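# Move the sponge-filled tote from floor to desk

## Task

Pick up the tote that holds two yellow sponges from the floor and place it upright on the desk, with both sponges still fully inside the tote and neither draped over the rim; the robot must not tip over or be left leaning, and the result has to hold without the robot supporting it.

## Robot and tools

ROBOT. A Hello Robot Stretch 3 with a single arm: a two-wheeled base (0.33 m long, 0.34 m wide), a lift that moves the arm up and down a mast, and a telescoping arm that reaches out to the robot's RIGHT side, ending in a wrist (yaw, pitch, roll) and a two-finger gripper. The base cannot move sideways, so to shift the gripper forward or back you drive the base. Turns on the spot pivot about the midpoint of the drive wheels, 0.05 m behind the front edge. Stowed (arm in, wrist folded) the robot sweeps a 0.28 m radius when turning; an unfolded level wrist reaches past that circle.

FRAMES. Base frame: origin on the floor between the drive wheels, x ahead, y to the left, z up. Odometry frame is the base frame where the scene began. hand_pose is reported in the base frame, located where the closed fingertips meet; with all wrist joints at zero its x axis points up, y back along the arm toward the mast, z toward the rear.

execute_actions. Argument "actions": a list holding exactly one action or none (empty just reports state and images). One action may contain:
- "base": exactly one of {"translate_m": d}, a relative straight drive from the current base position, metres, -1 to 1, positive forward; or {"rotate_rad": d}, a relative turn in place, radians, -3.2 to 3.2, positive = counter-clockwise seen from above (left). Counted from the base position in the latest reported state.
- "joints": absolute targets keyed by name (not offsets): lift_m 0 to 1.1 (arm height on mast, m); arm_m 0 to 0.52 (extension, m); wrist_yaw_rad -1.345 to 4.42 (0 along the arm, positive toward robot front, 3.0 folded over base); wrist_pitch_rad -1.57 to 0.451 (0 level, negative tips fingers down); wrist_roll_rad -2.911 to 2.911 (0 = fingers side by side, level); gripper_m -0.089 to 0.179 (larger = wider; true fingertip gap is 0.007 smaller when nearly shut, 0.025 smaller fully open, zero under 0.007); head_pan_rad -3.953 to 1.73 (0 ahead, positive left, -1.57 faces along the arm); head_tilt_rad -1.53 to 0.419 (negative looks down). Done tolerances: 0.004 for m joints, 0.02 for yaw/roll/head, 0.05 for pitch.
- "contact_limits": {"arm_m": effort percent 1 to 100}; the arm halts with contact_stop when its effort reaches that level (negative when retracting) and holding force stays capped until the next action. Too small a value stops it immediately; values above the maximum are clipped.
Base and joint motions start together and may finish at different times; each action ends within 15 s. Anything not mentioned may still be driving toward an earlier target. Unknown keys or out-of-range values reject the whole call. "cameras": list of head_camera, nav_camera, wrist_camera or all; omitted/null/["all"] gives every image, [] gives none. If a result reports a stop, later motion calls in that same reply are skipped.

wait: {"seconds": 0 to 10}; commands nothing, returns state and images.
zoom_image: {"camera", "region": [x0, y0, x1, y1]} pixel box (origin top-left, max 504x504) from that camera's most recent full image.
finished_scene: {"scene": current scene number}; irreversible, reports success. The goal must already be met and stable.

RESULTS. base_status/joint_status: how each motion ended. "done" for the base means the wheels turned the commanded amount, slip included. "off_target": resting short and maybe still pushing (for the base, something blocks it). After contact_stop, time_out or torque_fault the old target is dropped; arm and lift go slack after contact_stop until commanded again (a loaded slack lift can sink; closing fingers on a surface can push a slack lift up). on_its_own lists uncommanded items; "held at" is the held target, not the position. motor_effort: percent of max, positive toward larger joint values, bracket = peak in last action; readings carry fixed bias and noise. Rest effort outside its normal range suggests a load or push. Positive wheel effort pushes forward. lidar_m: 12 distances from base origin, 30 degree sectors, first straight ahead then counter-clockwise (4th left, 7th rear, 10th right), plane 0.17 m high, range 0.15 to 12 m, "-" nothing; blind to glass and low objects, may miss thin legs, partly blocked by mast and, with low lift, by robot parts. wrist_depth_mm and head_depth_mm: 7x7 median-depth grids (head image is sideways), ranges 45-1000 and 280-4000 mm. base_odometry is wheel-based; heading -3.142 to 3.142, left positive; turned_by_wheels and turned_by_imu are turns since last result; base_tilt in degrees, forward/right positive, with a few degrees of bias.

CAMERAS. head_camera and nav_camera ride on the pan/tilt head; wrist_camera is on the gripper. Calibration data (K, distortion, T_world_to_cam, pos_world) is approximate and wrist camera pose errors grow with arm configuration.

SPEED. Base is fast (0.30 m/s, 1.9 rad/s) only when stowed: lift_m under 0.30, arm_m under 0.03, wrist_yaw_rad over 2.54; otherwise 0.10 m/s and 0.63 rad/s.

GRIPPING. Command gripper_m below the object's width to grasp (lower squeezes harder, but a stall guard eases force, so heavy items may slip; send a changed value to re-squeeze). Release by going at least 0.02 above the contact value. Readings don't confirm a hold; check images.

CAUTIONS. Fold or unfold the wrist only with lift_m 0.32 to 0.95, wrist_pitch_rad -0.4, roll near 0; once folded, lift may go down to 0.25. With yaw below -0.4 keep pitch at -0.5 or lower. Wrist, head and base have no contact stop and will shove obstacles; prolonged strain makes a wrist servo go limp for 10 s (torque_fault). Pushing into something solid with the gripper higher than about 0.45 m can tip the robot, more so with raised contact limits or a repeated push. Don't drive while gripping or hooking something fixed, and avoid snagging furniture, especially reversing. If tilted: reverse the last move in small steps, free the gripper, and if needed drop lift_m to about 0.2. Avoid drops, slams, hard hits and spilling the sponges. The robot holds the last command while you think, and loose objects may occasionally get nudged.

Each tool is called after "Emit:" as name([rows], argument=value, ...), one row to a line, values as JSON.

## Session

I'll start by looking at the current state and images.

Emit:
execute_actions(actions=[])

Scene clock: 0.00 s.
base_odometry: x=+0.000 y=+0.000 heading=+0.000 (m, m, rad; odometry frame)
turned_by_wheels: +0.000 (rad since the last result)
turned_by_imu: +0.000 (rad since the last result)
base_tilt: forward=+0.0 right=-1.2 (deg)
lidar_m: 1.56 1.36 2.37 2.41 2.16 1.91 2.23 1.45 1.76 1.42 1.66 1.54
head_depth_mm: 1432 1435 1428 1432 1438 1432 1417 / 1504 1508 1495 1490 1493 1484 1483 / 1574 1560 1569 1557 1562 1557 1549 / 1649 1632 1636 1645 1638 1632 1630 / 1723 1718 1719 1715 1723 1705 1708 / 1805 1818 1817 1804 1812 1787 1761 / 1858 1913 1913 1911 1911 1607 1580
base_status: not commanded
joint_positions: lift_m=+0.478 arm_m=+0.003 wrist_yaw_rad=+3.102 wrist_pitch_rad=-0.365 wrist_roll_rad=-0.019 gripper_m=+0.037 head_pan_rad=+0.011 head_tilt_rad=+0.006
joint_status: not commanded
motor_effort: left_wheel=+0 right_wheel=+0 lift_m=+45 arm_m=-1 wrist_yaw_rad=+0 wrist_pitch_rad=+4 wrist_roll_rad=+0 gripper_m=+0 head_pan_rad=+0 head_tilt_rad=+1 (%)
hand_pose: x=-0.0120 y=+0.0831 z=+0.5024 quat_wxyz=(+0.141, +0.691, +0.116, +0.699) (m; base frame)
wrist_depth_mm: - - - - - - - / - - - - - - - / - - - - - - - / - - - - - - - / 986 991 971 937 917 867 866 / 842 816 799 770 720 742 729 / 712 700 670 645 650 646 622
pictures: head_camera (sideways: a quarter turn clockwise sets it upright), nav_camera (sideways: a quarter turn counterclockwise sets it upright), wrist_camera
Images, in order (width x height): head_camera 896x504, nav_camera 672x504, wrist_camera 644x364.

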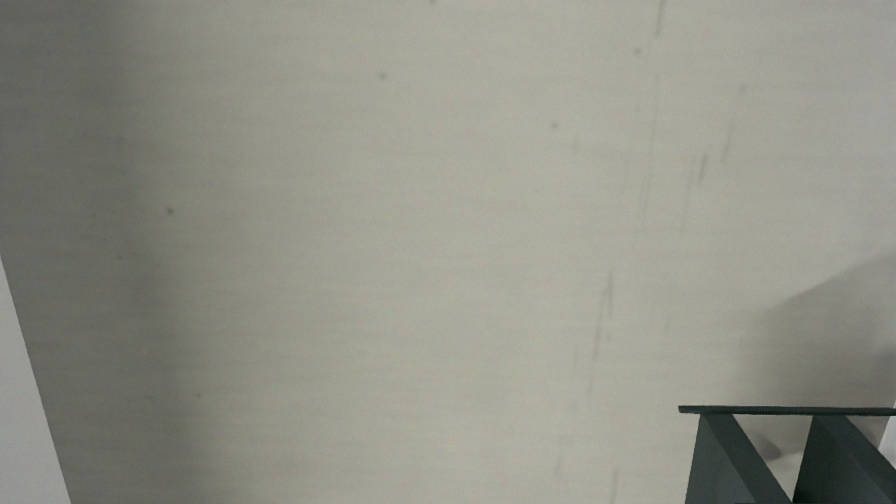

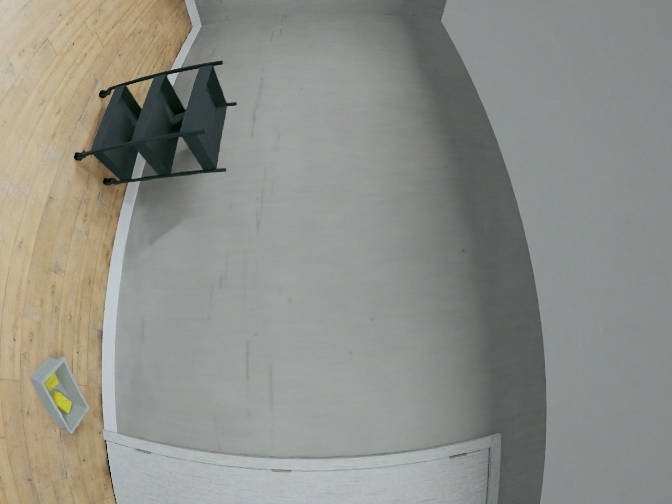

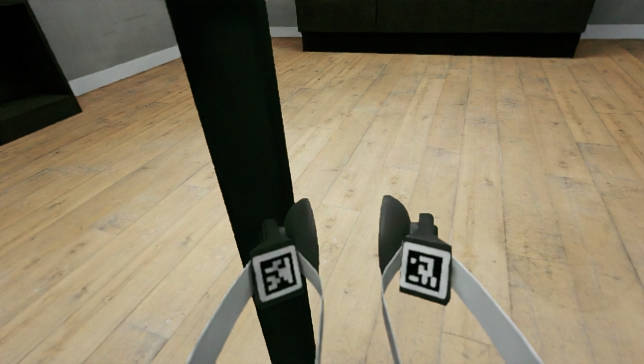

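Emit:
execute_actions([
  {"joints": {"head_pan_rad": -0.55, "head_tilt_rad": -0.85}},
], cameras=["head_camera", "nav_camera"])

Emit:
execute_actions([
  {"joints": {"head_pan_rad": -2.2, "head_tilt_rad": -0.4}},
], cameras=["head_camera", "nav_camera"])

Emit:
execute_actions([
  {"joints": {"head_pan_rad": -3.9, "head_tilt_rad": -0.4}},
], cameras=["head_camera", "nav_camera"])

Scene clock: 2.93 s.
base_odometry: x=+0.000 y=+0.000 heading=+0.000 (m, m, rad; odometry frame)
turned_by_wheels: +0.000 (rad since the last result)
turned_by_imu: +0.001 (rad since the last result)
base_tilt: forward=+0.0 right=-1.2 (deg)
lidar_m: 1.56 1.36 2.38 2.40 2.17 1.92 2.22 1.45 1.76 1.42 1.66 1.54
head_depth_mm: 1418 1623 1885 1684 1451 1262 1125 / 1394 1604 1871 1695 1450 1269 1122 / 1389 1599 1870 1639 1457 1271 1129 / 1373 1582 1862 1620 1455 1270 1131 / 1352 1565 1830 1711 1460 1282 1134 / 1341 1539 1796 1711 1457 1275 1136 / 1317 1511 1766 1715 1463 1285 1136
base_status: not commanded
joint_positions: lift_m=+0.478 arm_m=+0.003 wrist_yaw_rad=+3.102 wrist_pitch_rad=-0.365 wrist_roll_rad=-0.019 gripper_m=+0.037 head_pan_rad=-0.543 head_tilt_rad=-0.839
joint_status: all done
motor_effort: left_wheel=+0(0) right_wheel=+0(1) lift_m=+45(45) arm_m=+0(0) wrist_yaw_rad=+1(0) wrist_pitch_rad=+4(4) wrist_roll_rad=+0(0) gripper_m=+0(0) head_pan_rad=-3(24) head_tilt_rad=-4(31) (%)
hand_pose: x=-0.0120 y=+0.0831 z=+0.5024 quat_wxyz=(+0.141, +0.691, +0.116, +0.699) (m; base frame)
wrist_depth_mm: - - - - - - - / - - - - - - - / - - - - - - - / - - - - - - - / 993 957 959 886 911 861 865 / 858 822 806 787 720 740 727 / 709 676 687 668 666 660 627
pictures: head_camera (sideways: a quarter turn clockwise sets it upright), nav_camera (sideways: a quarter turn counterclockwise sets it upright)
camera_calibration (this result's frames):
head_camera: T_world_to_cam=[[-0.633713, 0.38935, -0.668442, 0.892529], [0.49783, 0.866653, 0.0328374, -0.0397891], [0.592092, -0.311961, -0.743039, 0.926025], [0, 0, 0, 1]] pos_world=[0.0371228, -0.024139, 1.28598]
nav_camera: T_world_to_cam=[[0.608922, -0.397416, 0.686494, -0.852463], [-0.560559, -0.82792, 0.0179283, 0.0327064], [0.561238, -0.395738, -0.726914, 0.904756], [0, 0, 0, 1]] pos_world=[0.0296346, 0.0463412, 1.2423]
Images, in order (width x height): head_camera 896x504, nav_camera 672x504.

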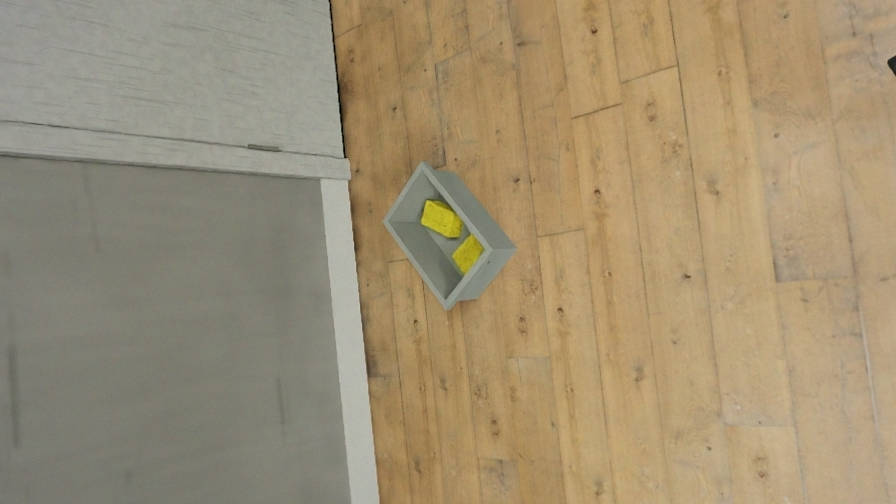

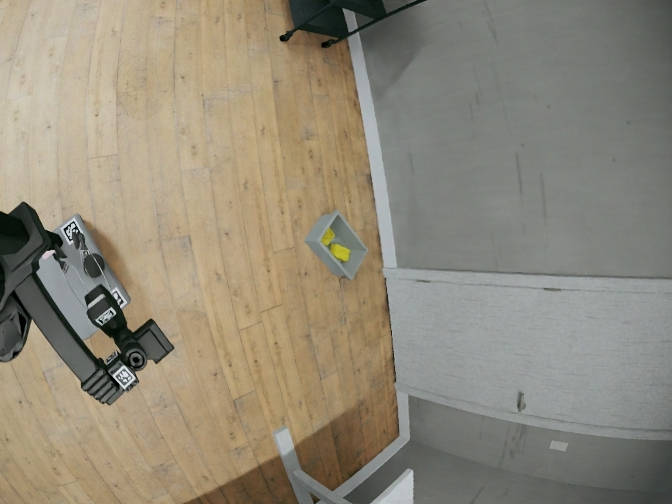

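Scene clock: 4.33 s.
base_odometry: x=+0.000 y=+0.000 heading=+0.000 (m, m, rad; odometry frame)
turned_by_wheels: +0.000 (rad since the last result)
turned_by_imu: +0.000 (rad since the last result)
base_tilt: forward=+0.0 right=-1.1 (deg)
lidar_m: 1.56 1.36 2.38 2.40 2.16 1.92 2.23 1.44 1.76 1.42 1.66 1.54
head_depth_mm: 1613 1737 1887 1430 2103 1707 1391 / 1584 1709 1835 1429 1743 1668 1393 / 1551 1675 1811 1423 2044 1707 1395 / 1507 1635 1761 1422 2025 1706 1396 / 1474 1606 1724 1427 1959 1701 1387 / 1446 1573 1688 1423 1962 1711 1391 / 1428 1544 1646 1424 1152 1707 1391
base_status: not commanded
joint_positions: lift_m=+0.478 arm_m=+0.003 wrist_yaw_rad=+3.102 wrist_pitch_rad=-0.365 wrist_roll_rad=-0.019 gripper_m=+0.037 head_pan_rad=-2.193 head_tilt_rad=-0.409
joint_status: all done
motor_effort: left_wheel=+0(0) right_wheel=+1(1) lift_m=+46(46) arm_m=+0(0) wrist_yaw_rad=+0(0) wrist_pitch_rad=+4(4) wrist_roll_rad=+0(0) gripper_m=+0(1) head_pan_rad=-3(29) head_tilt_rad=+2(22) (%)
hand_pose: x=-0.0120 y=+0.0831 z=+0.5024 quat_wxyz=(+0.141, +0.691, +0.116, +0.699) (m; base frame)
wrist_depth_mm: - - - - - - - / - - - - - - - / - - - - - - - / - - - - - - - / - 958 957 913 932 855 844 / 832 812 795 761 729 713 720 / 696 705 663 672 665 650 626
pictures: head_camera (sideways: a quarter turn clockwise sets it upright), nav_camera (sideways: a quarter turn counterclockwise sets it upright)
camera_calibration (this result's frames):
head_camera: T_world_to_cam=[[0.236362, 0.31927, -0.917714, 1.2122], [0.831391, -0.555293, 0.0209442, -0.0263554], [-0.502914, -0.76793, -0.396689, 0.482119], [0, 0, 0, 1]] pos_world=[-0.0221417, -0.0314199, 1.30425]
nav_camera: T_world_to_cam=[[-0.238961, -0.289063, 0.927006, -1.16087], [-0.779394, 0.626509, -0.0055492, 0.0646029], [-0.579173, -0.723829, -0.375006, 0.453879], [0, 0, 0, 1]] pos_world=[0.0358234, -0.0475078, 1.2467]
Images, in order (width x height): head_camera 896x504, nav_camera 672x504.

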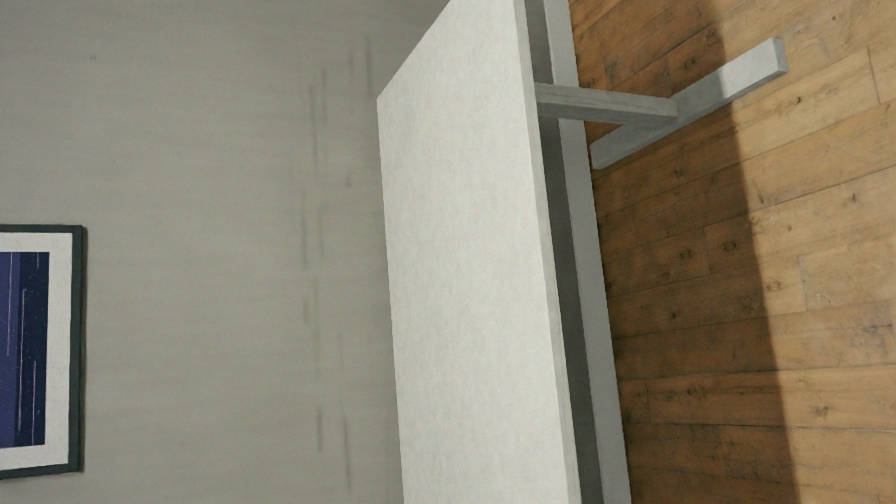

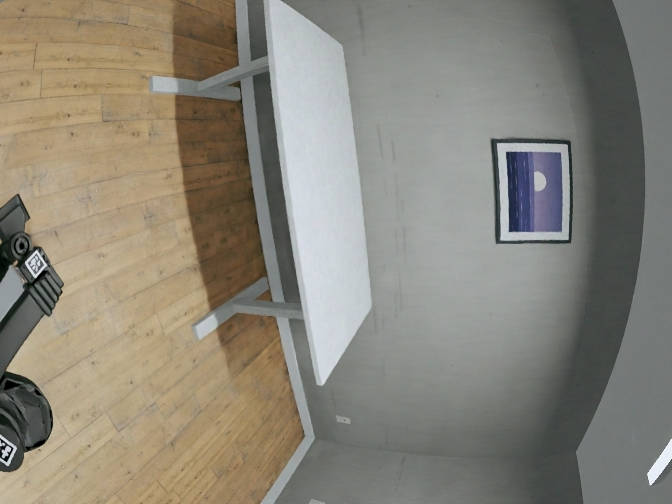

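Scene clock: 5.73 s.
base_odometry: x=+0.000 y=+0.000 heading=+0.000 (m, m, rad; odometry frame)
turned_by_wheels: +0.000 (rad since the last result)
turned_by_imu: +0.000 (rad since the last result)
base_tilt: forward=+0.0 right=-1.2 (deg)
lidar_m: 1.55 1.36 2.38 2.40 2.16 1.92 2.22 1.45 1.76 1.42 1.66 1.54
head_depth_mm: - - - - - - - / 2129 2256 2426 2655 2278 - - / 2040 2168 2291 2462 2207 1710 1390 / 1982 2096 2234 2410 2219 1704 1393 / 1929 2047 2167 2338 2202 1711 1388 / 1878 1979 2073 2268 2135 1711 1386 / 1822 1935 2051 2223 2216 1704 1387
base_status: not commanded
joint_positions: lift_m=+0.478 arm_m=+0.003 wrist_yaw_rad=+3.102 wrist_pitch_rad=-0.365 wrist_roll_rad=-0.019 gripper_m=+0.037 head_pan_rad=-3.893 head_tilt_rad=-0.409
joint_status: all done
motor_effort: left_wheel=+0(0) right_wheel=+1(1) lift_m=+46(45) arm_m=+0(0) wrist_yaw_rad=+0(0) wrist_pitch_rad=+4(4) wrist_roll_rad=+0(0) gripper_m=+0(0) head_pan_rad=-3(29) head_tilt_rad=+3(4) (%)
hand_pose: x=-0.0120 y=+0.0831 z=+0.5024 quat_wxyz=(+0.141, +0.691, +0.116, +0.699) (m; base frame)
wrist_depth_mm: - - - - - - - / - - - - - - - / - - - - - - - / - - - - - - - / - 981 958 948 899 876 827 / 841 806 783 777 750 738 732 / 722 685 673 656 652 648 624
pictures: head_camera (sideways: a quarter turn clockwise sets it upright), nav_camera (sideways: a quarter turn counterclockwise sets it upright)
camera_calibration (this result's frames):
head_camera: T_world_to_cam=[[0.286117, -0.275493, -0.917737, 1.21192], [-0.657783, -0.752916, 0.0209423, -0.017269], [-0.696748, 0.59768, -0.396637, 0.483234], [0, 0, 0, 1]] pos_world=[-0.0214191, 0.0320545, 1.30426]
nav_camera: T_world_to_cam=[[-0.255827, 0.274178, 0.927027, -1.16079], [0.721707, 0.692177, -0.00555231, 0.0554502], [-0.643189, 0.667621, -0.374953, 0.454202], [0, 0, 0, 1]] pos_world=[-0.0448438, -0.0233525, 1.2467]
Images, in order (width x height): head_camera 896x504, nav_camera 672x504.

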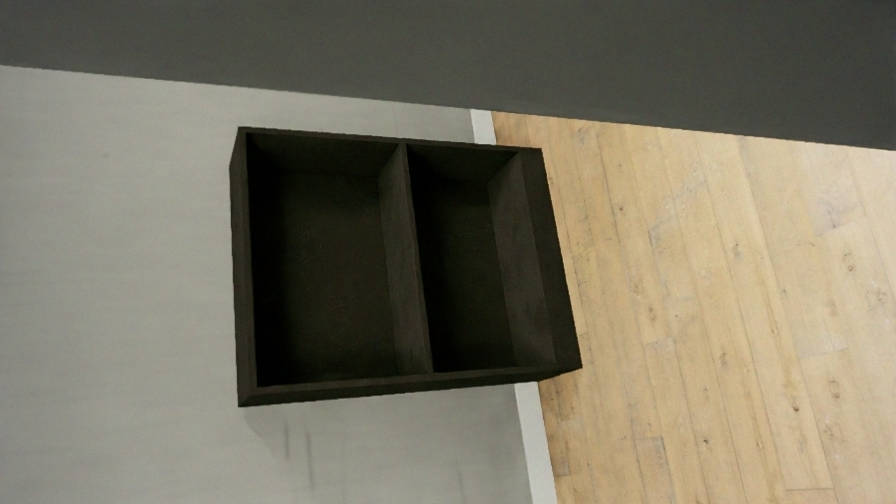

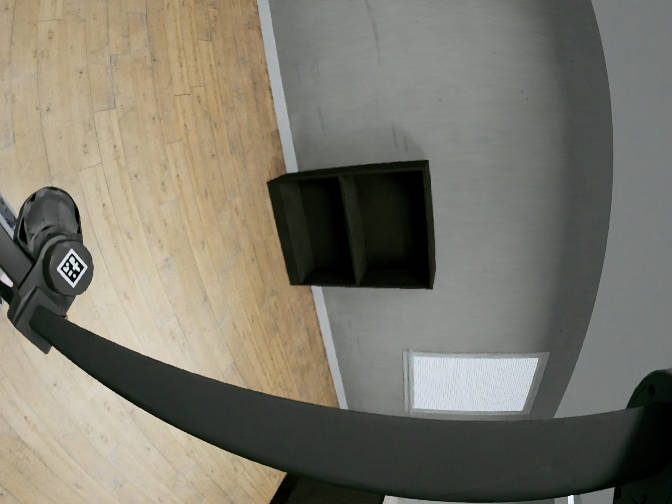

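Emit:
execute_actions([
  {"joints": {"lift_m": 0.27, "head_pan_rad": -1.9, "head_tilt_rad": -0.9}, "base": {"rotate_rad": 2.024}},
], cameras=["nav_camera"])

Scene clock: 48.43 s.
base_odometry: x=+0.000 y=+0.000 heading=+2.024 (m, m, rad; odometry frame)
turned_by_wheels: +2.024 (rad since the last result)
turned_by_imu: +2.055 (rad since the last result)
base_tilt: forward=+0.0 right=-1.2 (deg)
lidar_m: 2.15 1.92 2.22 1.45 1.45 1.42 1.70 1.54 1.55 1.36 2.38 2.40
head_depth_mm: 1392 1583 1778 1601 1406 1236 1109 / 1472 1677 1852 1611 1417 1236 1133 / 1553 1799 1898 1621 1416 1248 1156 / 1645 1924 1911 1617 1416 1247 1154 / 1661 1885 1831 1636 1414 1253 1135 / 1467 1623 1812 1629 1423 1252 1121 / 1516 1714 1840 1635 1426 1258 1128
base_status: done
joint_positions: lift_m=+0.271 arm_m=+0.003 wrist_yaw_rad=+3.102 wrist_pitch_rad=-0.366 wrist_roll_rad=-0.019 gripper_m=+0.037 head_pan_rad=-1.907 head_tilt_rad=-0.889
joint_status: all done
motor_effort: left_wheel=-2(6) right_wheel=+2(7) lift_m=+16(43) arm_m=-1(0) wrist_yaw_rad=+1(0) wrist_pitch_rad=+5(5) wrist_roll_rad=+0(0) gripper_m=+0(0) head_pan_rad=+2(29) head_tilt_rad=-4(25) (%)
hand_pose: x=-0.0120 y=+0.0830 z=+0.2953 quat_wxyz=(+0.142, +0.691, +0.116, +0.699) (m; base frame)
wrist_depth_mm: - - - - - - - / - - - - - - - / - - - 941 925 872 867 / 818 793 781 748 739 700 674 / 661 647 630 591 597 577 557 / 546 533 543 - - 483 475 / 473 - - - 421 423 416
pictures: nav_camera (sideways: a quarter turn counterclockwise sets it upright)
camera_calibration (this result's frames):
nav_camera: T_world_to_cam=[[-0.274965, -0.709302, 0.649065, -0.798299], [-0.925718, 0.377656, 0.0205407, 0.031534], [-0.259693, -0.595203, -0.760456, 0.953382], [0, 0, 0, 1]] pos_world=[0.057274, -0.010688, 1.2425]
Images, in order (width x height): nav_camera 672x504.

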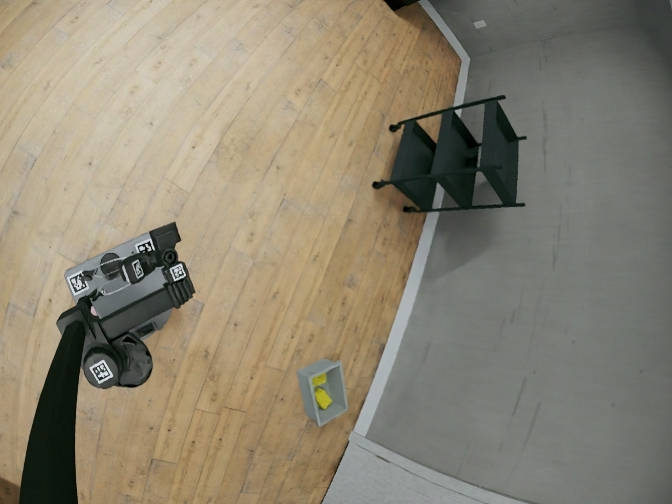

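Emit:
execute_actions([
  {"base": {"translate_m": -0.878}, "joints": {"head_pan_rad": -1.75, "head_tilt_rad": -1.1}},
], cameras=["head_camera", "nav_camera"])

Scene clock: 54.13 s.
base_odometry: x=+0.384 y=-0.789 heading=+2.024 (m, m, rad; odometry frame)
turned_by_wheels: +0.000 (rad since the last result)
turned_by_imu: +0.002 (rad since the last result)
base_tilt: forward=+0.0 right=-1.2 (deg)
lidar_m: 3.03 2.70 1.49 1.32 1.18 1.19 0.96 0.86 0.86 1.06 1.55 2.96
head_depth_mm: 905 1051 1249 1390 1289 1186 - / 976 1156 1394 1412 1299 1217 - / 1059 1269 1518 1392 1294 - - / 1162 1417 1560 1379 1297 - 1097 / 1281 1596 1585 1411 1294 1189 1103 / 1426 1722 1589 1430 1301 1200 1105 / 1600 1785 1597 1434 1310 1198 1108
base_status: done
joint_positions: lift_m=+0.271 arm_m=+0.003 wrist_yaw_rad=+3.102 wrist_pitch_rad=-0.366 wrist_roll_rad=-0.019 gripper_m=+0.037 head_pan_rad=-1.757 head_tilt_rad=-1.086
joint_status: all done
motor_effort: left_wheel=-2(7) right_wheel=+2(3) lift_m=+16(17) arm_m=+0(0) wrist_yaw_rad=+0(0) wrist_pitch_rad=+5(5) wrist_roll_rad=+0(0) gripper_m=+0(0) head_pan_rad=+1(11) head_tilt_rad=-5(19) (%)
hand_pose: x=-0.0120 y=+0.0830 z=+0.2953 quat_wxyz=(+0.142, +0.691, +0.116, +0.699) (m; base frame)
wrist_depth_mm: 879 - - - - - - / 929 - - - - - - / 972 940 - 979 939 873 881 / 827 744 727 746 716 706 669 / 666 639 588 598 589 563 548 / 548 555 543 - - 487 480 / 477 - - - 427 424 414
pictures: head_camera (sideways: a quarter turn clockwise sets it upright), nav_camera (sideways: a quarter turn counterclockwise sets it upright)
camera_calibration (this result's frames):
head_camera: T_world_to_cam=[[0.169357, 0.868414, -0.466021, 0.623918], [0.984385, -0.172084, 0.0370633, -0.0482474], [-0.0480084, -0.465021, -0.883997, 1.11318], [0, 0, 0, 1]] pos_world=[-0.00472873, -0.0324697, 1.27659]
nav_camera: T_world_to_cam=[[-0.186491, -0.852859, 0.487701, -0.588615], [-0.972728, 0.229975, 0.0302054, 0.019245], [-0.13792, -0.468767, -0.872488, 1.09828], [0, 0, 0, 1]] pos_world=[0.0604239, 0.00840784, 1.24473]
Images, in order (width x height): head_camera 896x504, nav_camera 672x504.

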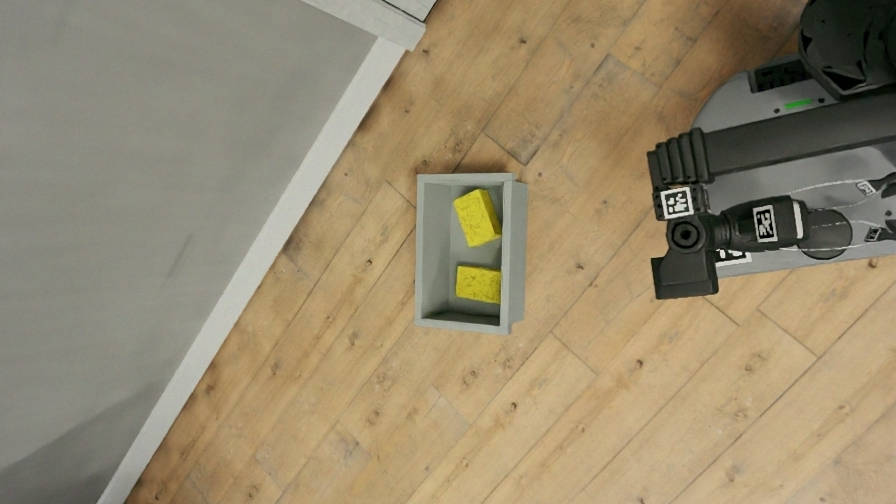

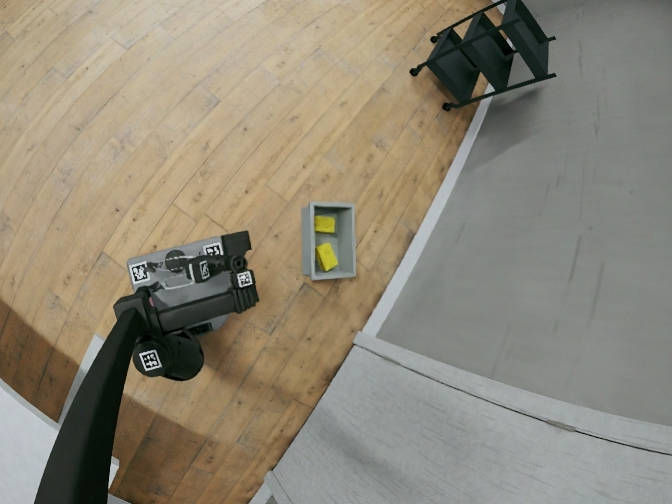

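Emit:
zoom_image(camera="head_camera", region=[370, 150, 570, 350])

Region (370, 150, 570, 350) of head_camera's 896x504 image, scaled by 2.520, with more detail than that image has.

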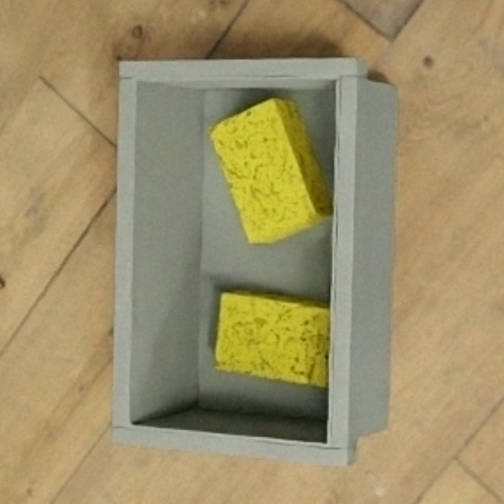

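Emit:
execute_actions([
  {"base": {"rotate_rad": -0.215}, "joints": {"lift_m": 0.34, "wrist_pitch_rad": -0.4, "head_pan_rad": -1.5, "head_tilt_rad": -1.15}},
], cameras=[])

Emit:
execute_actions([
  {"joints": {"wrist_yaw_rad": 1.57, "arm_m": 0.2, "gripper_m": 0.12}},
], cameras=[])

Emit:
execute_actions([
  {"joints": {"wrist_pitch_rad": -1.57, "wrist_roll_rad": 0.0}},
])

Scene clock: 60.17 s.
base_odometry: x=+0.384 y=-0.789 heading=+1.809 (m, m, rad; odometry frame)
turned_by_wheels: -0.215 (rad since the last result)
turned_by_imu: -0.216 (rad since the last result)
base_tilt: forward=+0.0 right=-1.2 (deg)
lidar_m: 3.19 2.70 2.87 1.48 1.20 0.73 1.09 0.87 0.86 0.95 1.42 1.97
head_depth_mm: 941 1104 1325 1373 1258 1175 1117 / 1025 1211 1457 1375 1268 - - / 1117 1357 1499 1329 1277 - - / 1230 1528 1518 1340 1293 1182 1113 / 1372 1632 1528 1365 1286 1190 1107 / 1561 1692 1529 1396 1284 1185 1105 / 1769 1684 1533 1390 1291 1193 1107
base_status: done
joint_positions: lift_m=+0.339 arm_m=+0.003 wrist_yaw_rad=+3.102 wrist_pitch_rad=-0.414 wrist_roll_rad=-0.019 gripper_m=+0.037 head_pan_rad=-1.507 head_tilt_rad=-1.136
joint_status: all done
motor_effort: left_wheel=+1(6) right_wheel=-1(4) lift_m=+64(66) arm_m=+0(0) wrist_yaw_rad=+0(0) wrist_pitch_rad=+4(4) wrist_roll_rad=+0(0) gripper_m=+0(0) head_pan_rad=+2(16) head_tilt_rad=-6(11) (%)
hand_pose: x=-0.0122 y=+0.0773 z=+0.3529 quat_wxyz=(+0.158, +0.688, +0.133, +0.696) (m; base frame)
wrist_depth_mm: 956 - - - - - - / 949 - - - - - - / 937 - - - 962 947 932 / 818 855 820 817 786 749 760 / 697 658 683 658 642 629 621 / 617 586 573 579 547 544 532 / 522 525 - - 474 486 465
pictures: none
No camera images: the call's "cameras" was empty. Leave "cameras" out to get every camera's image.

Scene clock: 62.87 s.
base_odometry: x=+0.384 y=-0.789 heading=+1.809 (m, m, rad; odometry frame)
turned_by_wheels: +0.000 (rad since the last result)
turned_by_imu: +0.001 (rad since the last result)
base_tilt: forward=+0.0 right=-1.2 (deg)
lidar_m: 3.18 2.69 2.86 1.49 1.20 0.73 1.08 0.87 0.86 0.95 1.42 1.98
head_depth_mm: 945 1106 1330 1371 1262 1170 1118 / 1024 1217 1439 1387 1275 - - / 1121 1357 1489 1350 1272 - - / 1231 1532 1519 1367 1270 1194 1114 / 1375 1625 1521 1386 1280 1187 1100 / 1552 1687 1535 1391 1279 1190 1110 / 1773 1700 1538 1403 1287 1193 1107
base_status: not commanded
joint_positions: lift_m=+0.339 arm_m=+0.200 wrist_yaw_rad=+1.572 wrist_pitch_rad=-0.414 wrist_roll_rad=-0.019 gripper_m=+0.120 head_pan_rad=-1.507 head_tilt_rad=-1.136
joint_status: all done
motor_effort: left_wheel=+1(1) right_wheel=-2(1) lift_m=+64(64) arm_m=+3(4) wrist_yaw_rad=-2(4) wrist_pitch_rad=+4(4) wrist_roll_rad=+0(1) gripper_m=+1(94) head_pan_rad=+2(2) head_tilt_rad=-5(5) (%)
hand_pose: x=+0.2036 y=-0.3444 z=+0.3529 quat_wxyz=(+0.596, +0.589, -0.380, +0.393) (m; base frame)
wrist_depth_mm: - - - - - - - / - - - - - - - / - - - - - 965 907 / 877 860 837 789 799 768 724 / 721 709 693 666 646 666 606 / 602 598 572 572 562 531 532 / 522 522 506 494 485 469 463
pictures: none
No camera images: the call's "cameras" was empty. Leave "cameras" out to get every camera's image.

Scene clock: 64.33 s.
base_odometry: x=+0.384 y=-0.789 heading=+1.809 (m, m, rad; odometry frame)
turned_by_wheels: +0.000 (rad since the last result)
turned_by_imu: +0.000 (rad since the last result)
base_tilt: forward=+0.0 right=-1.2 (deg)
lidar_m: 3.18 2.68 2.87 1.49 1.20 0.73 1.08 0.87 0.86 0.95 1.43 1.98
head_depth_mm: 945 1102 1329 1376 1265 1175 1113 / 1027 1226 1445 1387 1268 - - / 1116 1354 1481 1353 1272 - - / 1236 1537 1515 1341 1279 1194 1114 / 1375 1615 1524 1355 1281 1183 1102 / 1557 1686 1522 1396 1278 1191 1114 / 1767 1701 1530 1403 1293 1189 1111
base_status: not commanded
joint_positions: lift_m=+0.339 arm_m=+0.200 wrist_yaw_rad=+1.572 wrist_pitch_rad=-1.550 wrist_roll_rad=-0.003 gripper_m=+0.120 head_pan_rad=-1.507 head_tilt_rad=-1.136
joint_status: all done
joint sent to its limit — the command would take wrist_pitch_rad past its lower limit, so that joint was sent only as far as its limit.
motor_effort: left_wheel=+1(1) right_wheel=-1(1) lift_m=+64(64) arm_m=+3(3) wrist_yaw_rad=-3(3) wrist_pitch_rad=-3(4) wrist_roll_rad=+2(0) gripper_m=+0(0) head_pan_rad=+2(2) head_tilt_rad=-5(6) (%)
hand_pose: x=-0.0402 y=-0.3449 z=+0.2212 quat_wxyz=(+0.707, +0.707, -0.005, +0.009) (m; base frame)
wrist_depth_mm: 371 365 363 354 354 342 318 / 382 369 372 366 363 347 308 / - - 377 379 376 359 317 / - - 400 390 390 381 313 / - - 408 403 397 387 391 / - - 425 426 415 409 404 / - - 437 436 428 424 421
pictures: head_camera (sideways: a quarter turn clockwise sets it upright), nav_camera (sideways: a quarter turn counterclockwise sets it upright), wrist_camera
camera_calibration (this result's frames):
head_camera: T_world_to_cam=[[-0.0516997, 0.905454, -0.421284, 0.566994], [0.996516, 0.0744161, 0.0376486, -0.049081], [0.0654394, -0.41787, -0.906147, 1.14127], [0, 0, 0, 1]] pos_world=[0.00353972, -0.0328344, 1.27487]
nav_camera: T_world_to_cam=[[0.0313255, -0.895706, 0.443542, -0.532423], [-0.999294, -0.0188631, 0.0324832, 0.0164436], [-0.0207288, -0.444246, -0.895665, 1.12768], [0, 0, 0, 1]] pos_world=[0.056486, 0.0243856, 1.24564]
wrist_camera: T_world_to_cam=[[-0.0320448, -0.998463, -0.0452166, -0.320731], [-0.980912, 0.022736, 0.193117, -0.0490623], [-0.191793, 0.0505419, -0.980133, 0.390356], [0, 0, 0, 1]] pos_world=[0.0164638, -0.338852, 0.377573]
Images, in order (width x height): head_camera 896x504, nav_camera 672x504, wrist_camera 644x364.

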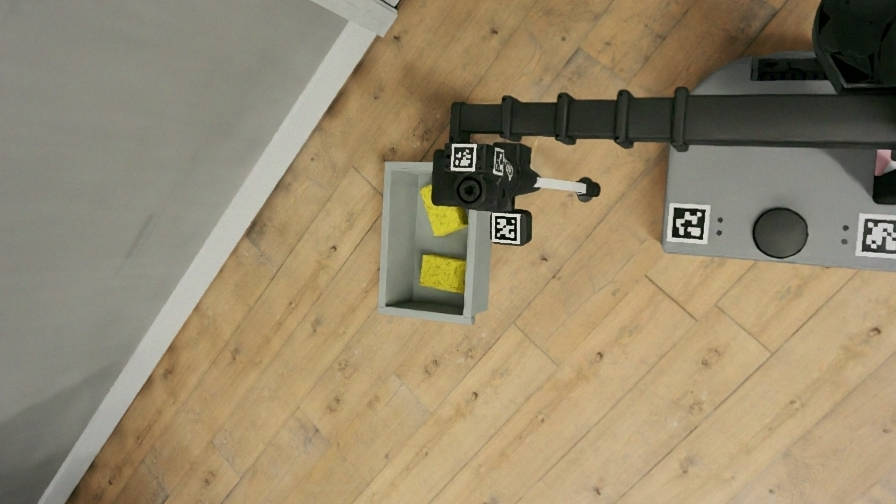

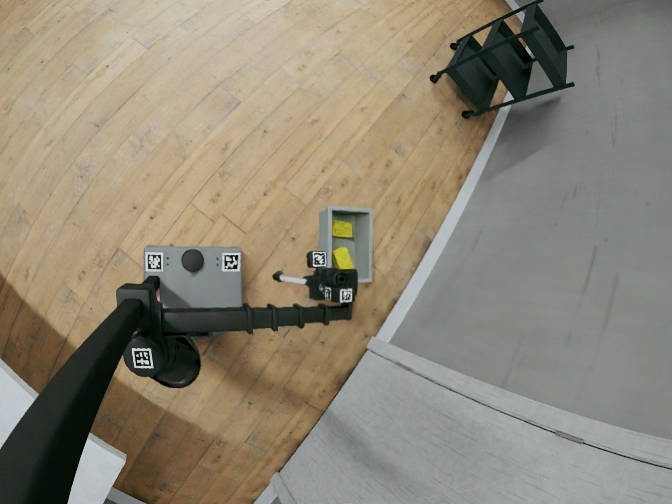

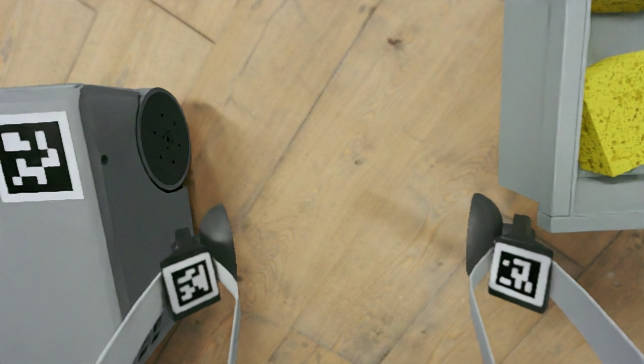

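Emit:
execute_actions([
  {"base": {"translate_m": 0.112}, "joints": {"arm_m": 0.372, "gripper_m": 0.10, "lift_m": 0.28}},
], cameras=["head_camera", "wrist_camera"])

Scene clock: 70.03 s.
base_odometry: x=+0.358 y=-0.681 heading=+1.809 (m, m, rad; odometry frame)
turned_by_wheels: +0.000 (rad since the last result)
turned_by_imu: +0.001 (rad since the last result)
base_tilt: forward=+0.1 right=-1.2 (deg)
lidar_m: 3.08 2.61 2.80 1.48 1.29 0.81 1.18 0.94 0.92 1.02 1.48 2.86
head_depth_mm: 1019 1187 1413 1370 1268 1177 1119 / 1100 1317 1488 1350 1264 - - / 1207 1461 1522 1327 1273 - - / 1336 1592 1523 1354 1275 1197 1114 / 1483 1659 1519 1390 1279 1184 1103 / 1675 1700 1522 1395 1284 1187 1107 / 1812 1706 1539 1397 1285 1194 1111
base_status: done
joint_positions: lift_m=+0.281 arm_m=+0.372 wrist_yaw_rad=+1.572 wrist_pitch_rad=-1.551 wrist_roll_rad=-0.003 gripper_m=+0.100 head_pan_rad=-1.507 head_tilt_rad=-1.136
joint_status: all done
motor_effort: left_wheel=+1(3) right_wheel=-1(2) lift_m=+16(59) arm_m=+3(4) wrist_yaw_rad=-2(3) wrist_pitch_rad=-3(3) wrist_roll_rad=+1(2) gripper_m=-1(81) head_pan_rad=+2(3) head_tilt_rad=-5(5) (%)
hand_pose: x=-0.0404 y=-0.5169 z=+0.1628 quat_wxyz=(+0.707, +0.707, -0.005, +0.008) (m; base frame)
wrist_depth_mm: 312 310 305 298 293 288 220 / 319 317 314 308 264 280 221 / 331 326 323 315 268 285 226 / 344 341 339 328 321 316 228 / 354 354 343 338 323 313 232 / 373 357 360 353 345 - 236 / 386 383 372 362 299 292 225
pictures: head_camera (sideways: a quarter turn clockwise sets it upright), wrist_camera
camera_calibration (this result's frames):
head_camera: T_world_to_cam=[[-0.0519708, 0.905439, -0.421284, 0.566996], [0.996494, 0.0747145, 0.0376486, -0.0490809], [0.0655645, -0.41785, -0.906147, 1.14126], [0, 0, 0, 1]] pos_world=[0.00354955, -0.0328352, 1.27487]
wrist_camera: T_world_to_cam=[[-0.0335169, -0.998415, -0.0452083, -0.495146], [-0.980728, 0.0241441, 0.193883, -0.03346], [-0.192484, 0.0508354, -0.979983, 0.341871], [0, 0, 0, 1]] pos_world=[0.0163937, -0.510933, 0.31913]
Images, in order (width x height): head_camera 896x504, wrist_camera 644x364.

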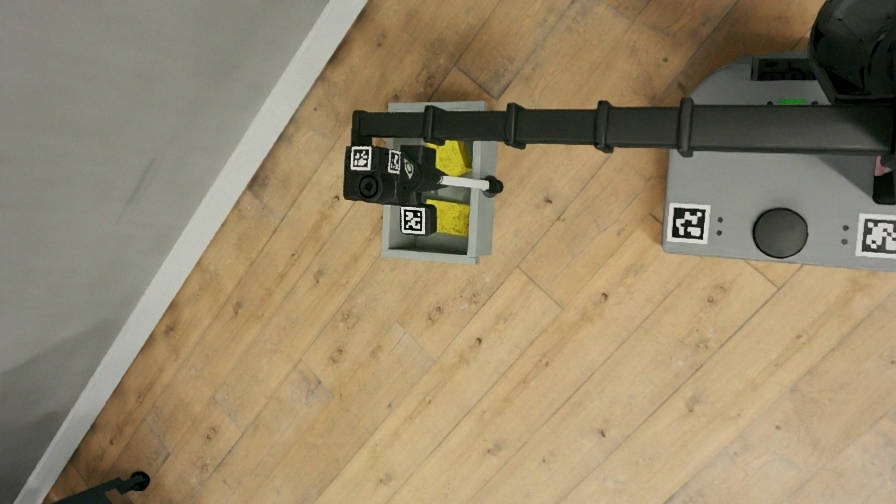

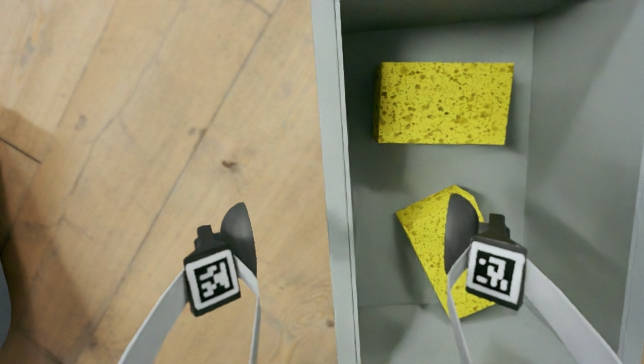

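Emit:
execute_actions([
  {"joints": {"lift_m": 0.186}},
], cameras=["head_camera", "wrist_camera"])

Scene clock: 75.43 s.
base_odometry: x=+0.358 y=-0.681 heading=+1.809 (m, m, rad; odometry frame)
turned_by_wheels: +0.000 (rad since the last result)
turned_by_imu: +0.001 (rad since the last result)
base_tilt: forward=+0.0 right=-1.2 (deg)
lidar_m: 3.10 2.60 2.80 1.48 1.29 0.81 1.18 0.94 0.92 1.02 1.48 2.86
head_depth_mm: 1016 1187 1417 1375 1268 1176 1117 / 1105 1323 1485 1345 1269 1202 - / 1206 1462 1511 1329 1274 - - / 1330 1598 1517 1352 1280 1199 1115 / 1484 1656 1521 1388 1284 1191 1104 / 1685 1693 1536 1405 1289 1185 1105 / 1821 1682 1524 1402 1293 1191 1109
base_status: not commanded
joint_positions: lift_m=+0.187 arm_m=+0.372 wrist_yaw_rad=+1.572 wrist_pitch_rad=-1.551 wrist_roll_rad=-0.003 gripper_m=+0.100 head_pan_rad=-1.507 head_tilt_rad=-1.136
joint_status: all done
motor_effort: left_wheel=+1(1) right_wheel=-1(1) lift_m=+16(15) arm_m=+3(3) wrist_yaw_rad=-2(2) wrist_pitch_rad=-3(3) wrist_roll_rad=+1(1) gripper_m=+0(0) head_pan_rad=+2(2) head_tilt_rad=-5(6) (%)
hand_pose: x=-0.0404 y=-0.5169 z=+0.0688 quat_wxyz=(+0.707, +0.707, -0.005, +0.008) (m; base frame)
wrist_depth_mm: 220 218 214 100 203 203 200 / 228 223 222 103 172 167 168 / 234 232 229 107 176 174 175 / 239 240 237 111 226 226 219 / 251 248 245 236 233 229 226 / 261 255 255 118 241 - 229 / 271 266 263 123 252 197 215
pictures: head_camera (sideways: a quarter turn clockwise sets it upright), wrist_camera
camera_calibration (this result's frames):
head_camera: T_world_to_cam=[[-0.0519711, 0.905439, -0.421284, 0.566996], [0.996494, 0.0747148, 0.0376486, -0.0490809], [0.0655647, -0.41785, -0.906147, 1.14126], [0, 0, 0, 1]] pos_world=[0.00354956, -0.0328352, 1.27487]
wrist_camera: T_world_to_cam=[[-0.033517, -0.998415, -0.0452083, -0.499397], [-0.980728, 0.0241442, 0.193883, -0.0152371], [-0.192484, 0.0508354, -0.979983, 0.249763], [0, 0, 0, 1]] pos_world=[0.0163937, -0.510934, 0.225141]
Images, in order (width x height): head_camera 896x504, wrist_camera 644x364.

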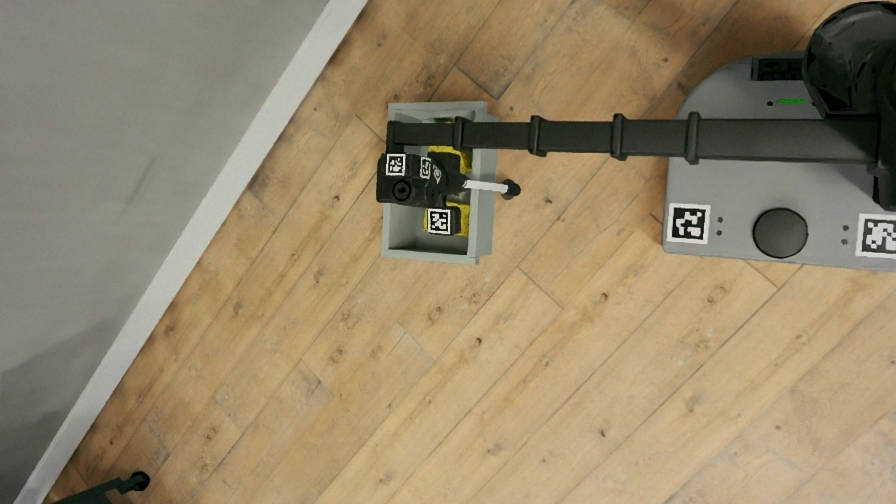

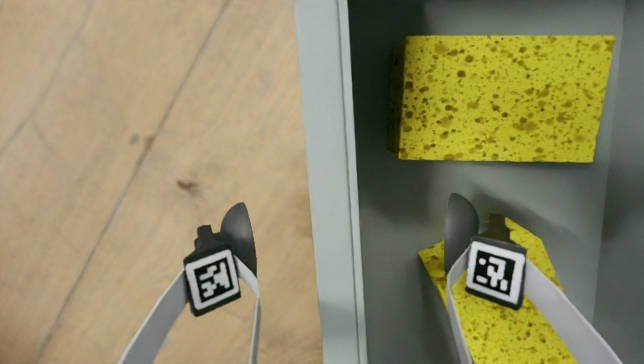

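Emit:
execute_actions([
  {"joints": {"lift_m": 0.198}},
], cameras=[])

Emit:
execute_actions([
  {"joints": {"gripper_m": -0.02}},
], cameras=["head_camera", "wrist_camera"])

Scene clock: 77.90 s.
base_odometry: x=+0.358 y=-0.681 heading=+1.809 (m, m, rad; odometry frame)
turned_by_wheels: +0.000 (rad since the last result)
turned_by_imu: +0.001 (rad since the last result)
base_tilt: forward=+0.0 right=-1.1 (deg)
lidar_m: 3.06 2.60 2.80 1.48 1.29 0.81 1.17 0.94 0.92 1.02 1.48 2.86
head_depth_mm: 1020 1195 1422 1375 1266 1181 1112 / 1103 1314 1473 1343 1265 1198 - / 1205 1459 1518 1329 1270 - - / 1332 1596 1529 1358 1277 1195 1111 / 1487 1658 1518 1391 1284 1187 1102 / 1671 1678 1526 1393 1278 1192 1109 / 1818 1692 1534 1400 1293 1194 1107
base_status: not commanded
joint_positions: lift_m=+0.197 arm_m=+0.372 wrist_yaw_rad=+1.572 wrist_pitch_rad=-1.551 wrist_roll_rad=-0.003 gripper_m=+0.100 head_pan_rad=-1.507 head_tilt_rad=-1.136
joint_status: all done
motor_effort: left_wheel=+1(1) right_wheel=-2(2) lift_m=+64(67) arm_m=+3(3) wrist_yaw_rad=-2(3) wrist_pitch_rad=-3(3) wrist_roll_rad=+1(1) gripper_m=+0(0) head_pan_rad=+2(2) head_tilt_rad=-5(5) (%)
hand_pose: x=-0.0404 y=-0.5169 z=+0.0793 quat_wxyz=(+0.707, +0.707, -0.005, +0.008) (m; base frame)
wrist_depth_mm: 229 228 223 217 215 214 211 / 236 234 233 114 181 177 194 / 245 244 239 117 188 184 204 / 254 250 248 240 237 234 229 / 265 257 256 246 245 241 230 / 272 268 263 131 254 - 236 / 283 276 276 271 264 211 213
pictures: none
No camera images: the call's "cameras" was empty. Leave "cameras" out to get every camera's image.

Scene clock: 79.60 s.
base_odometry: x=+0.358 y=-0.681 heading=+1.809 (m, m, rad; odometry frame)
turned_by_wheels: +0.000 (rad since the last result)
turned_by_imu: +0.000 (rad since the last result)
base_tilt: forward=+0.0 right=-1.1 (deg)
lidar_m: 3.09 2.61 2.80 1.48 1.29 0.81 1.18 0.94 0.92 1.02 1.48 2.86
head_depth_mm: 1015 1194 1417 1377 1266 1174 1109 / 1108 1316 1491 1344 1269 1205 - / 1205 1457 1512 1330 1278 - - / 1327 1599 1517 1339 1274 1197 1113 / 1487 1652 1515 1391 1283 1187 1104 / 1675 1680 1527 1393 1287 1189 1105 / 1823 1700 1531 1392 1288 1194 1111
base_status: not commanded
joint_positions: lift_m=+0.197 arm_m=+0.372 wrist_yaw_rad=+1.572 wrist_pitch_rad=-1.551 wrist_roll_rad=-0.003 gripper_m=-0.019 head_pan_rad=-1.507 head_tilt_rad=-1.136
joint_status: all done
motor_effort: left_wheel=+1(1) right_wheel=-1(1) lift_m=+64(64) arm_m=+3(3) wrist_yaw_rad=-2(2) wrist_pitch_rad=-3(3) wrist_roll_rad=+1(1) gripper_m=-19(100) head_pan_rad=+2(1) head_tilt_rad=-5(5) (%)
hand_pose: x=-0.0404 y=-0.5169 z=+0.0793 quat_wxyz=(+0.707, +0.707, -0.005, +0.008) (m; base frame)
wrist_depth_mm: 230 229 223 215 216 213 209 / 238 234 232 113 183 177 178 / 244 242 238 116 186 183 202 / 253 250 246 241 237 235 231 / 262 261 255 124 242 220 236 / 272 270 264 129 255 202 231 / 286 281 275 269 265 208 220
pictures: head_camera (sideways: a quarter turn clockwise sets it upright), wrist_camera
camera_calibration (this result's frames):
head_camera: T_world_to_cam=[[-0.0519709, 0.905438, -0.421284, 0.566996], [0.996494, 0.0747146, 0.0376486, -0.0490809], [0.0655646, -0.41785, -0.906147, 1.14126], [0, 0, 0, 1]] pos_world=[0.00354956, -0.0328352, 1.27487]
wrist_camera: T_world_to_cam=[[-0.0335137, -0.998415, -0.0452082, -0.498928], [-0.980728, 0.024141, 0.193883, -0.0172563], [-0.192484, 0.0508347, -0.979983, 0.259961], [0, 0, 0, 1]] pos_world=[0.0163937, -0.510936, 0.235547]
Images, in order (width x height): head_camera 896x504, wrist_camera 644x364.

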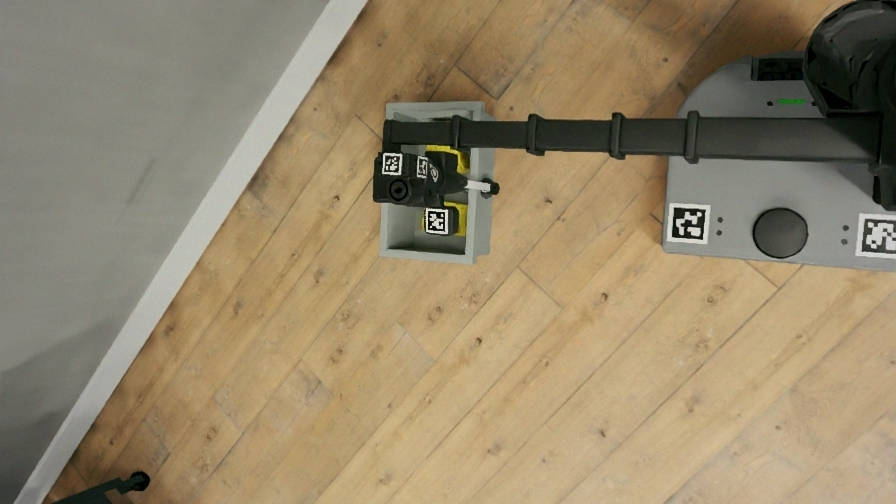

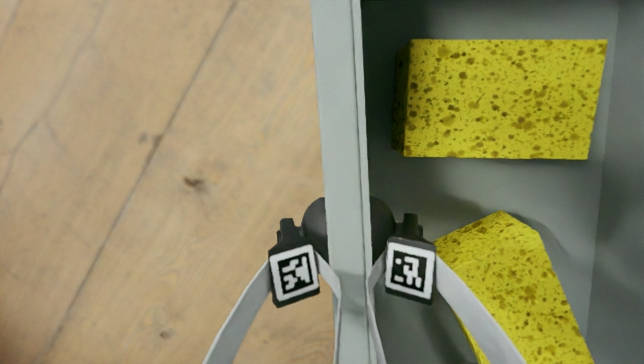

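Emit:
execute_actions([
  {"joints": {"gripper_m": -0.045}},
], cameras=[])

Emit:
execute_actions([
  {"joints": {"lift_m": 0.26}},
], cameras=["head_camera", "wrist_camera"])

Scene clock: 81.27 s.
base_odometry: x=+0.358 y=-0.681 heading=+1.809 (m, m, rad; odometry frame)
turned_by_wheels: +0.000 (rad since the last result)
turned_by_imu: +0.000 (rad since the last result)
base_tilt: forward=+0.1 right=-1.1 (deg)
lidar_m: 3.08 2.60 2.80 1.47 1.29 0.81 1.18 0.94 0.92 1.02 1.48 2.85
head_depth_mm: 1016 1196 1421 1374 1269 1175 1112 / 1106 1308 1480 1346 1274 1194 - / 1205 1460 1518 1330 1280 - - / 1331 1596 1519 1337 1276 1196 1113 / 1475 1659 1520 1392 1277 1186 1101 / 1681 1680 1521 1393 1284 1190 1103 / 1813 1694 1541 1405 1287 1191 1106
base_status: not commanded
joint_positions: lift_m=+0.197 arm_m=+0.372 wrist_yaw_rad=+1.572 wrist_pitch_rad=-1.551 wrist_roll_rad=-0.003 gripper_m=-0.043 head_pan_rad=-1.507 head_tilt_rad=-1.136
joint_status: all done
motor_effort: left_wheel=+1(1) right_wheel=-1(2) lift_m=+64(64) arm_m=+3(3) wrist_yaw_rad=-2(2) wrist_pitch_rad=-3(3) wrist_roll_rad=+1(1) gripper_m=-32(100) head_pan_rad=+2(2) head_tilt_rad=-5(5) (%)
hand_pose: x=-0.0404 y=-0.5169 z=+0.0793 quat_wxyz=(+0.707, +0.707, -0.005, +0.008) (m; base frame)
wrist_depth_mm: 229 227 225 110 216 211 209 / 237 234 232 113 182 178 177 / 243 241 240 117 187 184 200 / 252 249 248 242 239 236 230 / 263 260 255 124 242 219 235 / 272 267 263 129 259 200 230 / 280 281 273 267 263 209 220
pictures: none
No camera images: the call's "cameras" was empty. Leave "cameras" out to get every camera's image.

Scene clock: 82.67 s.
base_odometry: x=+0.358 y=-0.681 heading=+1.809 (m, m, rad; odometry frame)
turned_by_wheels: +0.000 (rad since the last result)
turned_by_imu: +0.000 (rad since the last result)
base_tilt: forward=+0.0 right=-1.1 (deg)
lidar_m: 3.10 2.60 2.80 1.47 1.29 0.81 1.18 0.94 0.52 0.50 1.48 2.86
head_depth_mm: 1012 1197 1417 1371 1266 1179 1115 / 1106 1308 1481 1360 1267 1201 - / 1210 1467 1529 1261 1273 - - / 1329 1603 1509 1337 1275 1199 1112 / 1473 1652 1524 1387 1283 1188 1110 / 1676 1685 1524 1396 1285 1190 1110 / 1814 1694 1541 1398 1285 1193 1108
base_status: not commanded
joint_positions: lift_m=+0.259 arm_m=+0.372 wrist_yaw_rad=+1.572 wrist_pitch_rad=-1.551 wrist_roll_rad=-0.003 gripper_m=-0.037 head_pan_rad=-1.507 head_tilt_rad=-1.136
joint_status: all done
on_its_own: gripper_m is held at -0.038, not at your -0.045, by its stall guard, which is still easing
motor_effort: left_wheel=+1(1) right_wheel=-2(2) lift_m=+70(69) arm_m=+3(2) wrist_yaw_rad=-2(3) wrist_pitch_rad=-3(3) wrist_roll_rad=+1(1) gripper_m=-25(31) head_pan_rad=+2(2) head_tilt_rad=-5(5) (%)
hand_pose: x=-0.0404 y=-0.5169 z=+0.1411 quat_wxyz=(+0.707, +0.707, -0.005, +0.008) (m; base frame)
wrist_depth_mm: 288 287 284 115 246 246 198 / 300 295 294 118 204 239 201 / 309 305 303 123 211 246 204 / 323 317 315 128 272 273 207 / 332 329 324 130 242 267 211 / 343 340 334 134 243 261 216 / 360 355 348 218 276 270 218
pictures: head_camera (sideways: a quarter turn clockwise sets it upright), wrist_camera
camera_calibration (this result's frames):
head_camera: T_world_to_cam=[[-0.051971, 0.905439, -0.421284, 0.566996], [0.996494, 0.0747147, 0.0376486, -0.0490809], [0.0655646, -0.41785, -0.906147, 1.14126], [0, 0, 0, 1]] pos_world=[0.00354956, -0.0328352, 1.27487]
wrist_camera: T_world_to_cam=[[-0.0335177, -0.998415, -0.0452083, -0.496174], [-0.980728, 0.0241449, 0.193883, -0.0292397], [-0.192484, 0.0508355, -0.979983, 0.320549], [0, 0, 0, 1]] pos_world=[0.0163937, -0.510977, 0.29737]
Images, in order (width x height): head_camera 896x504, wrist_camera 644x364.

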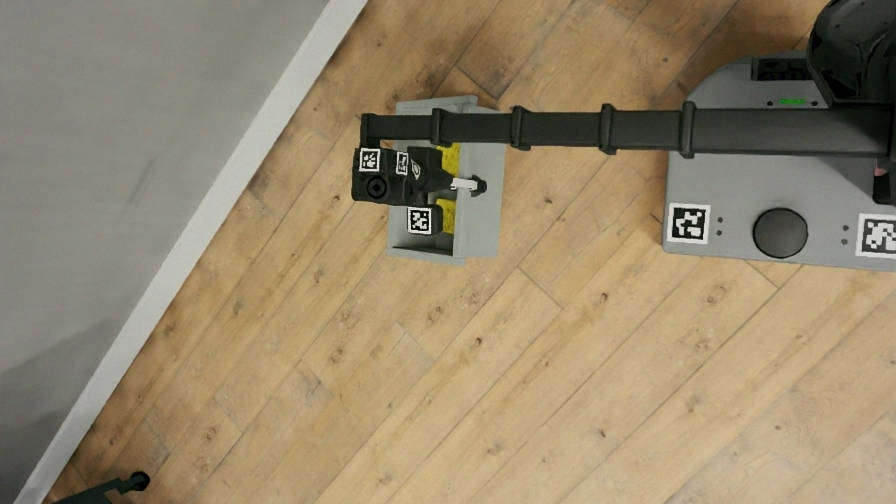

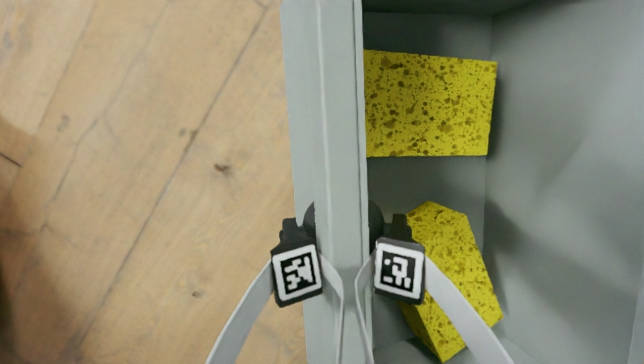

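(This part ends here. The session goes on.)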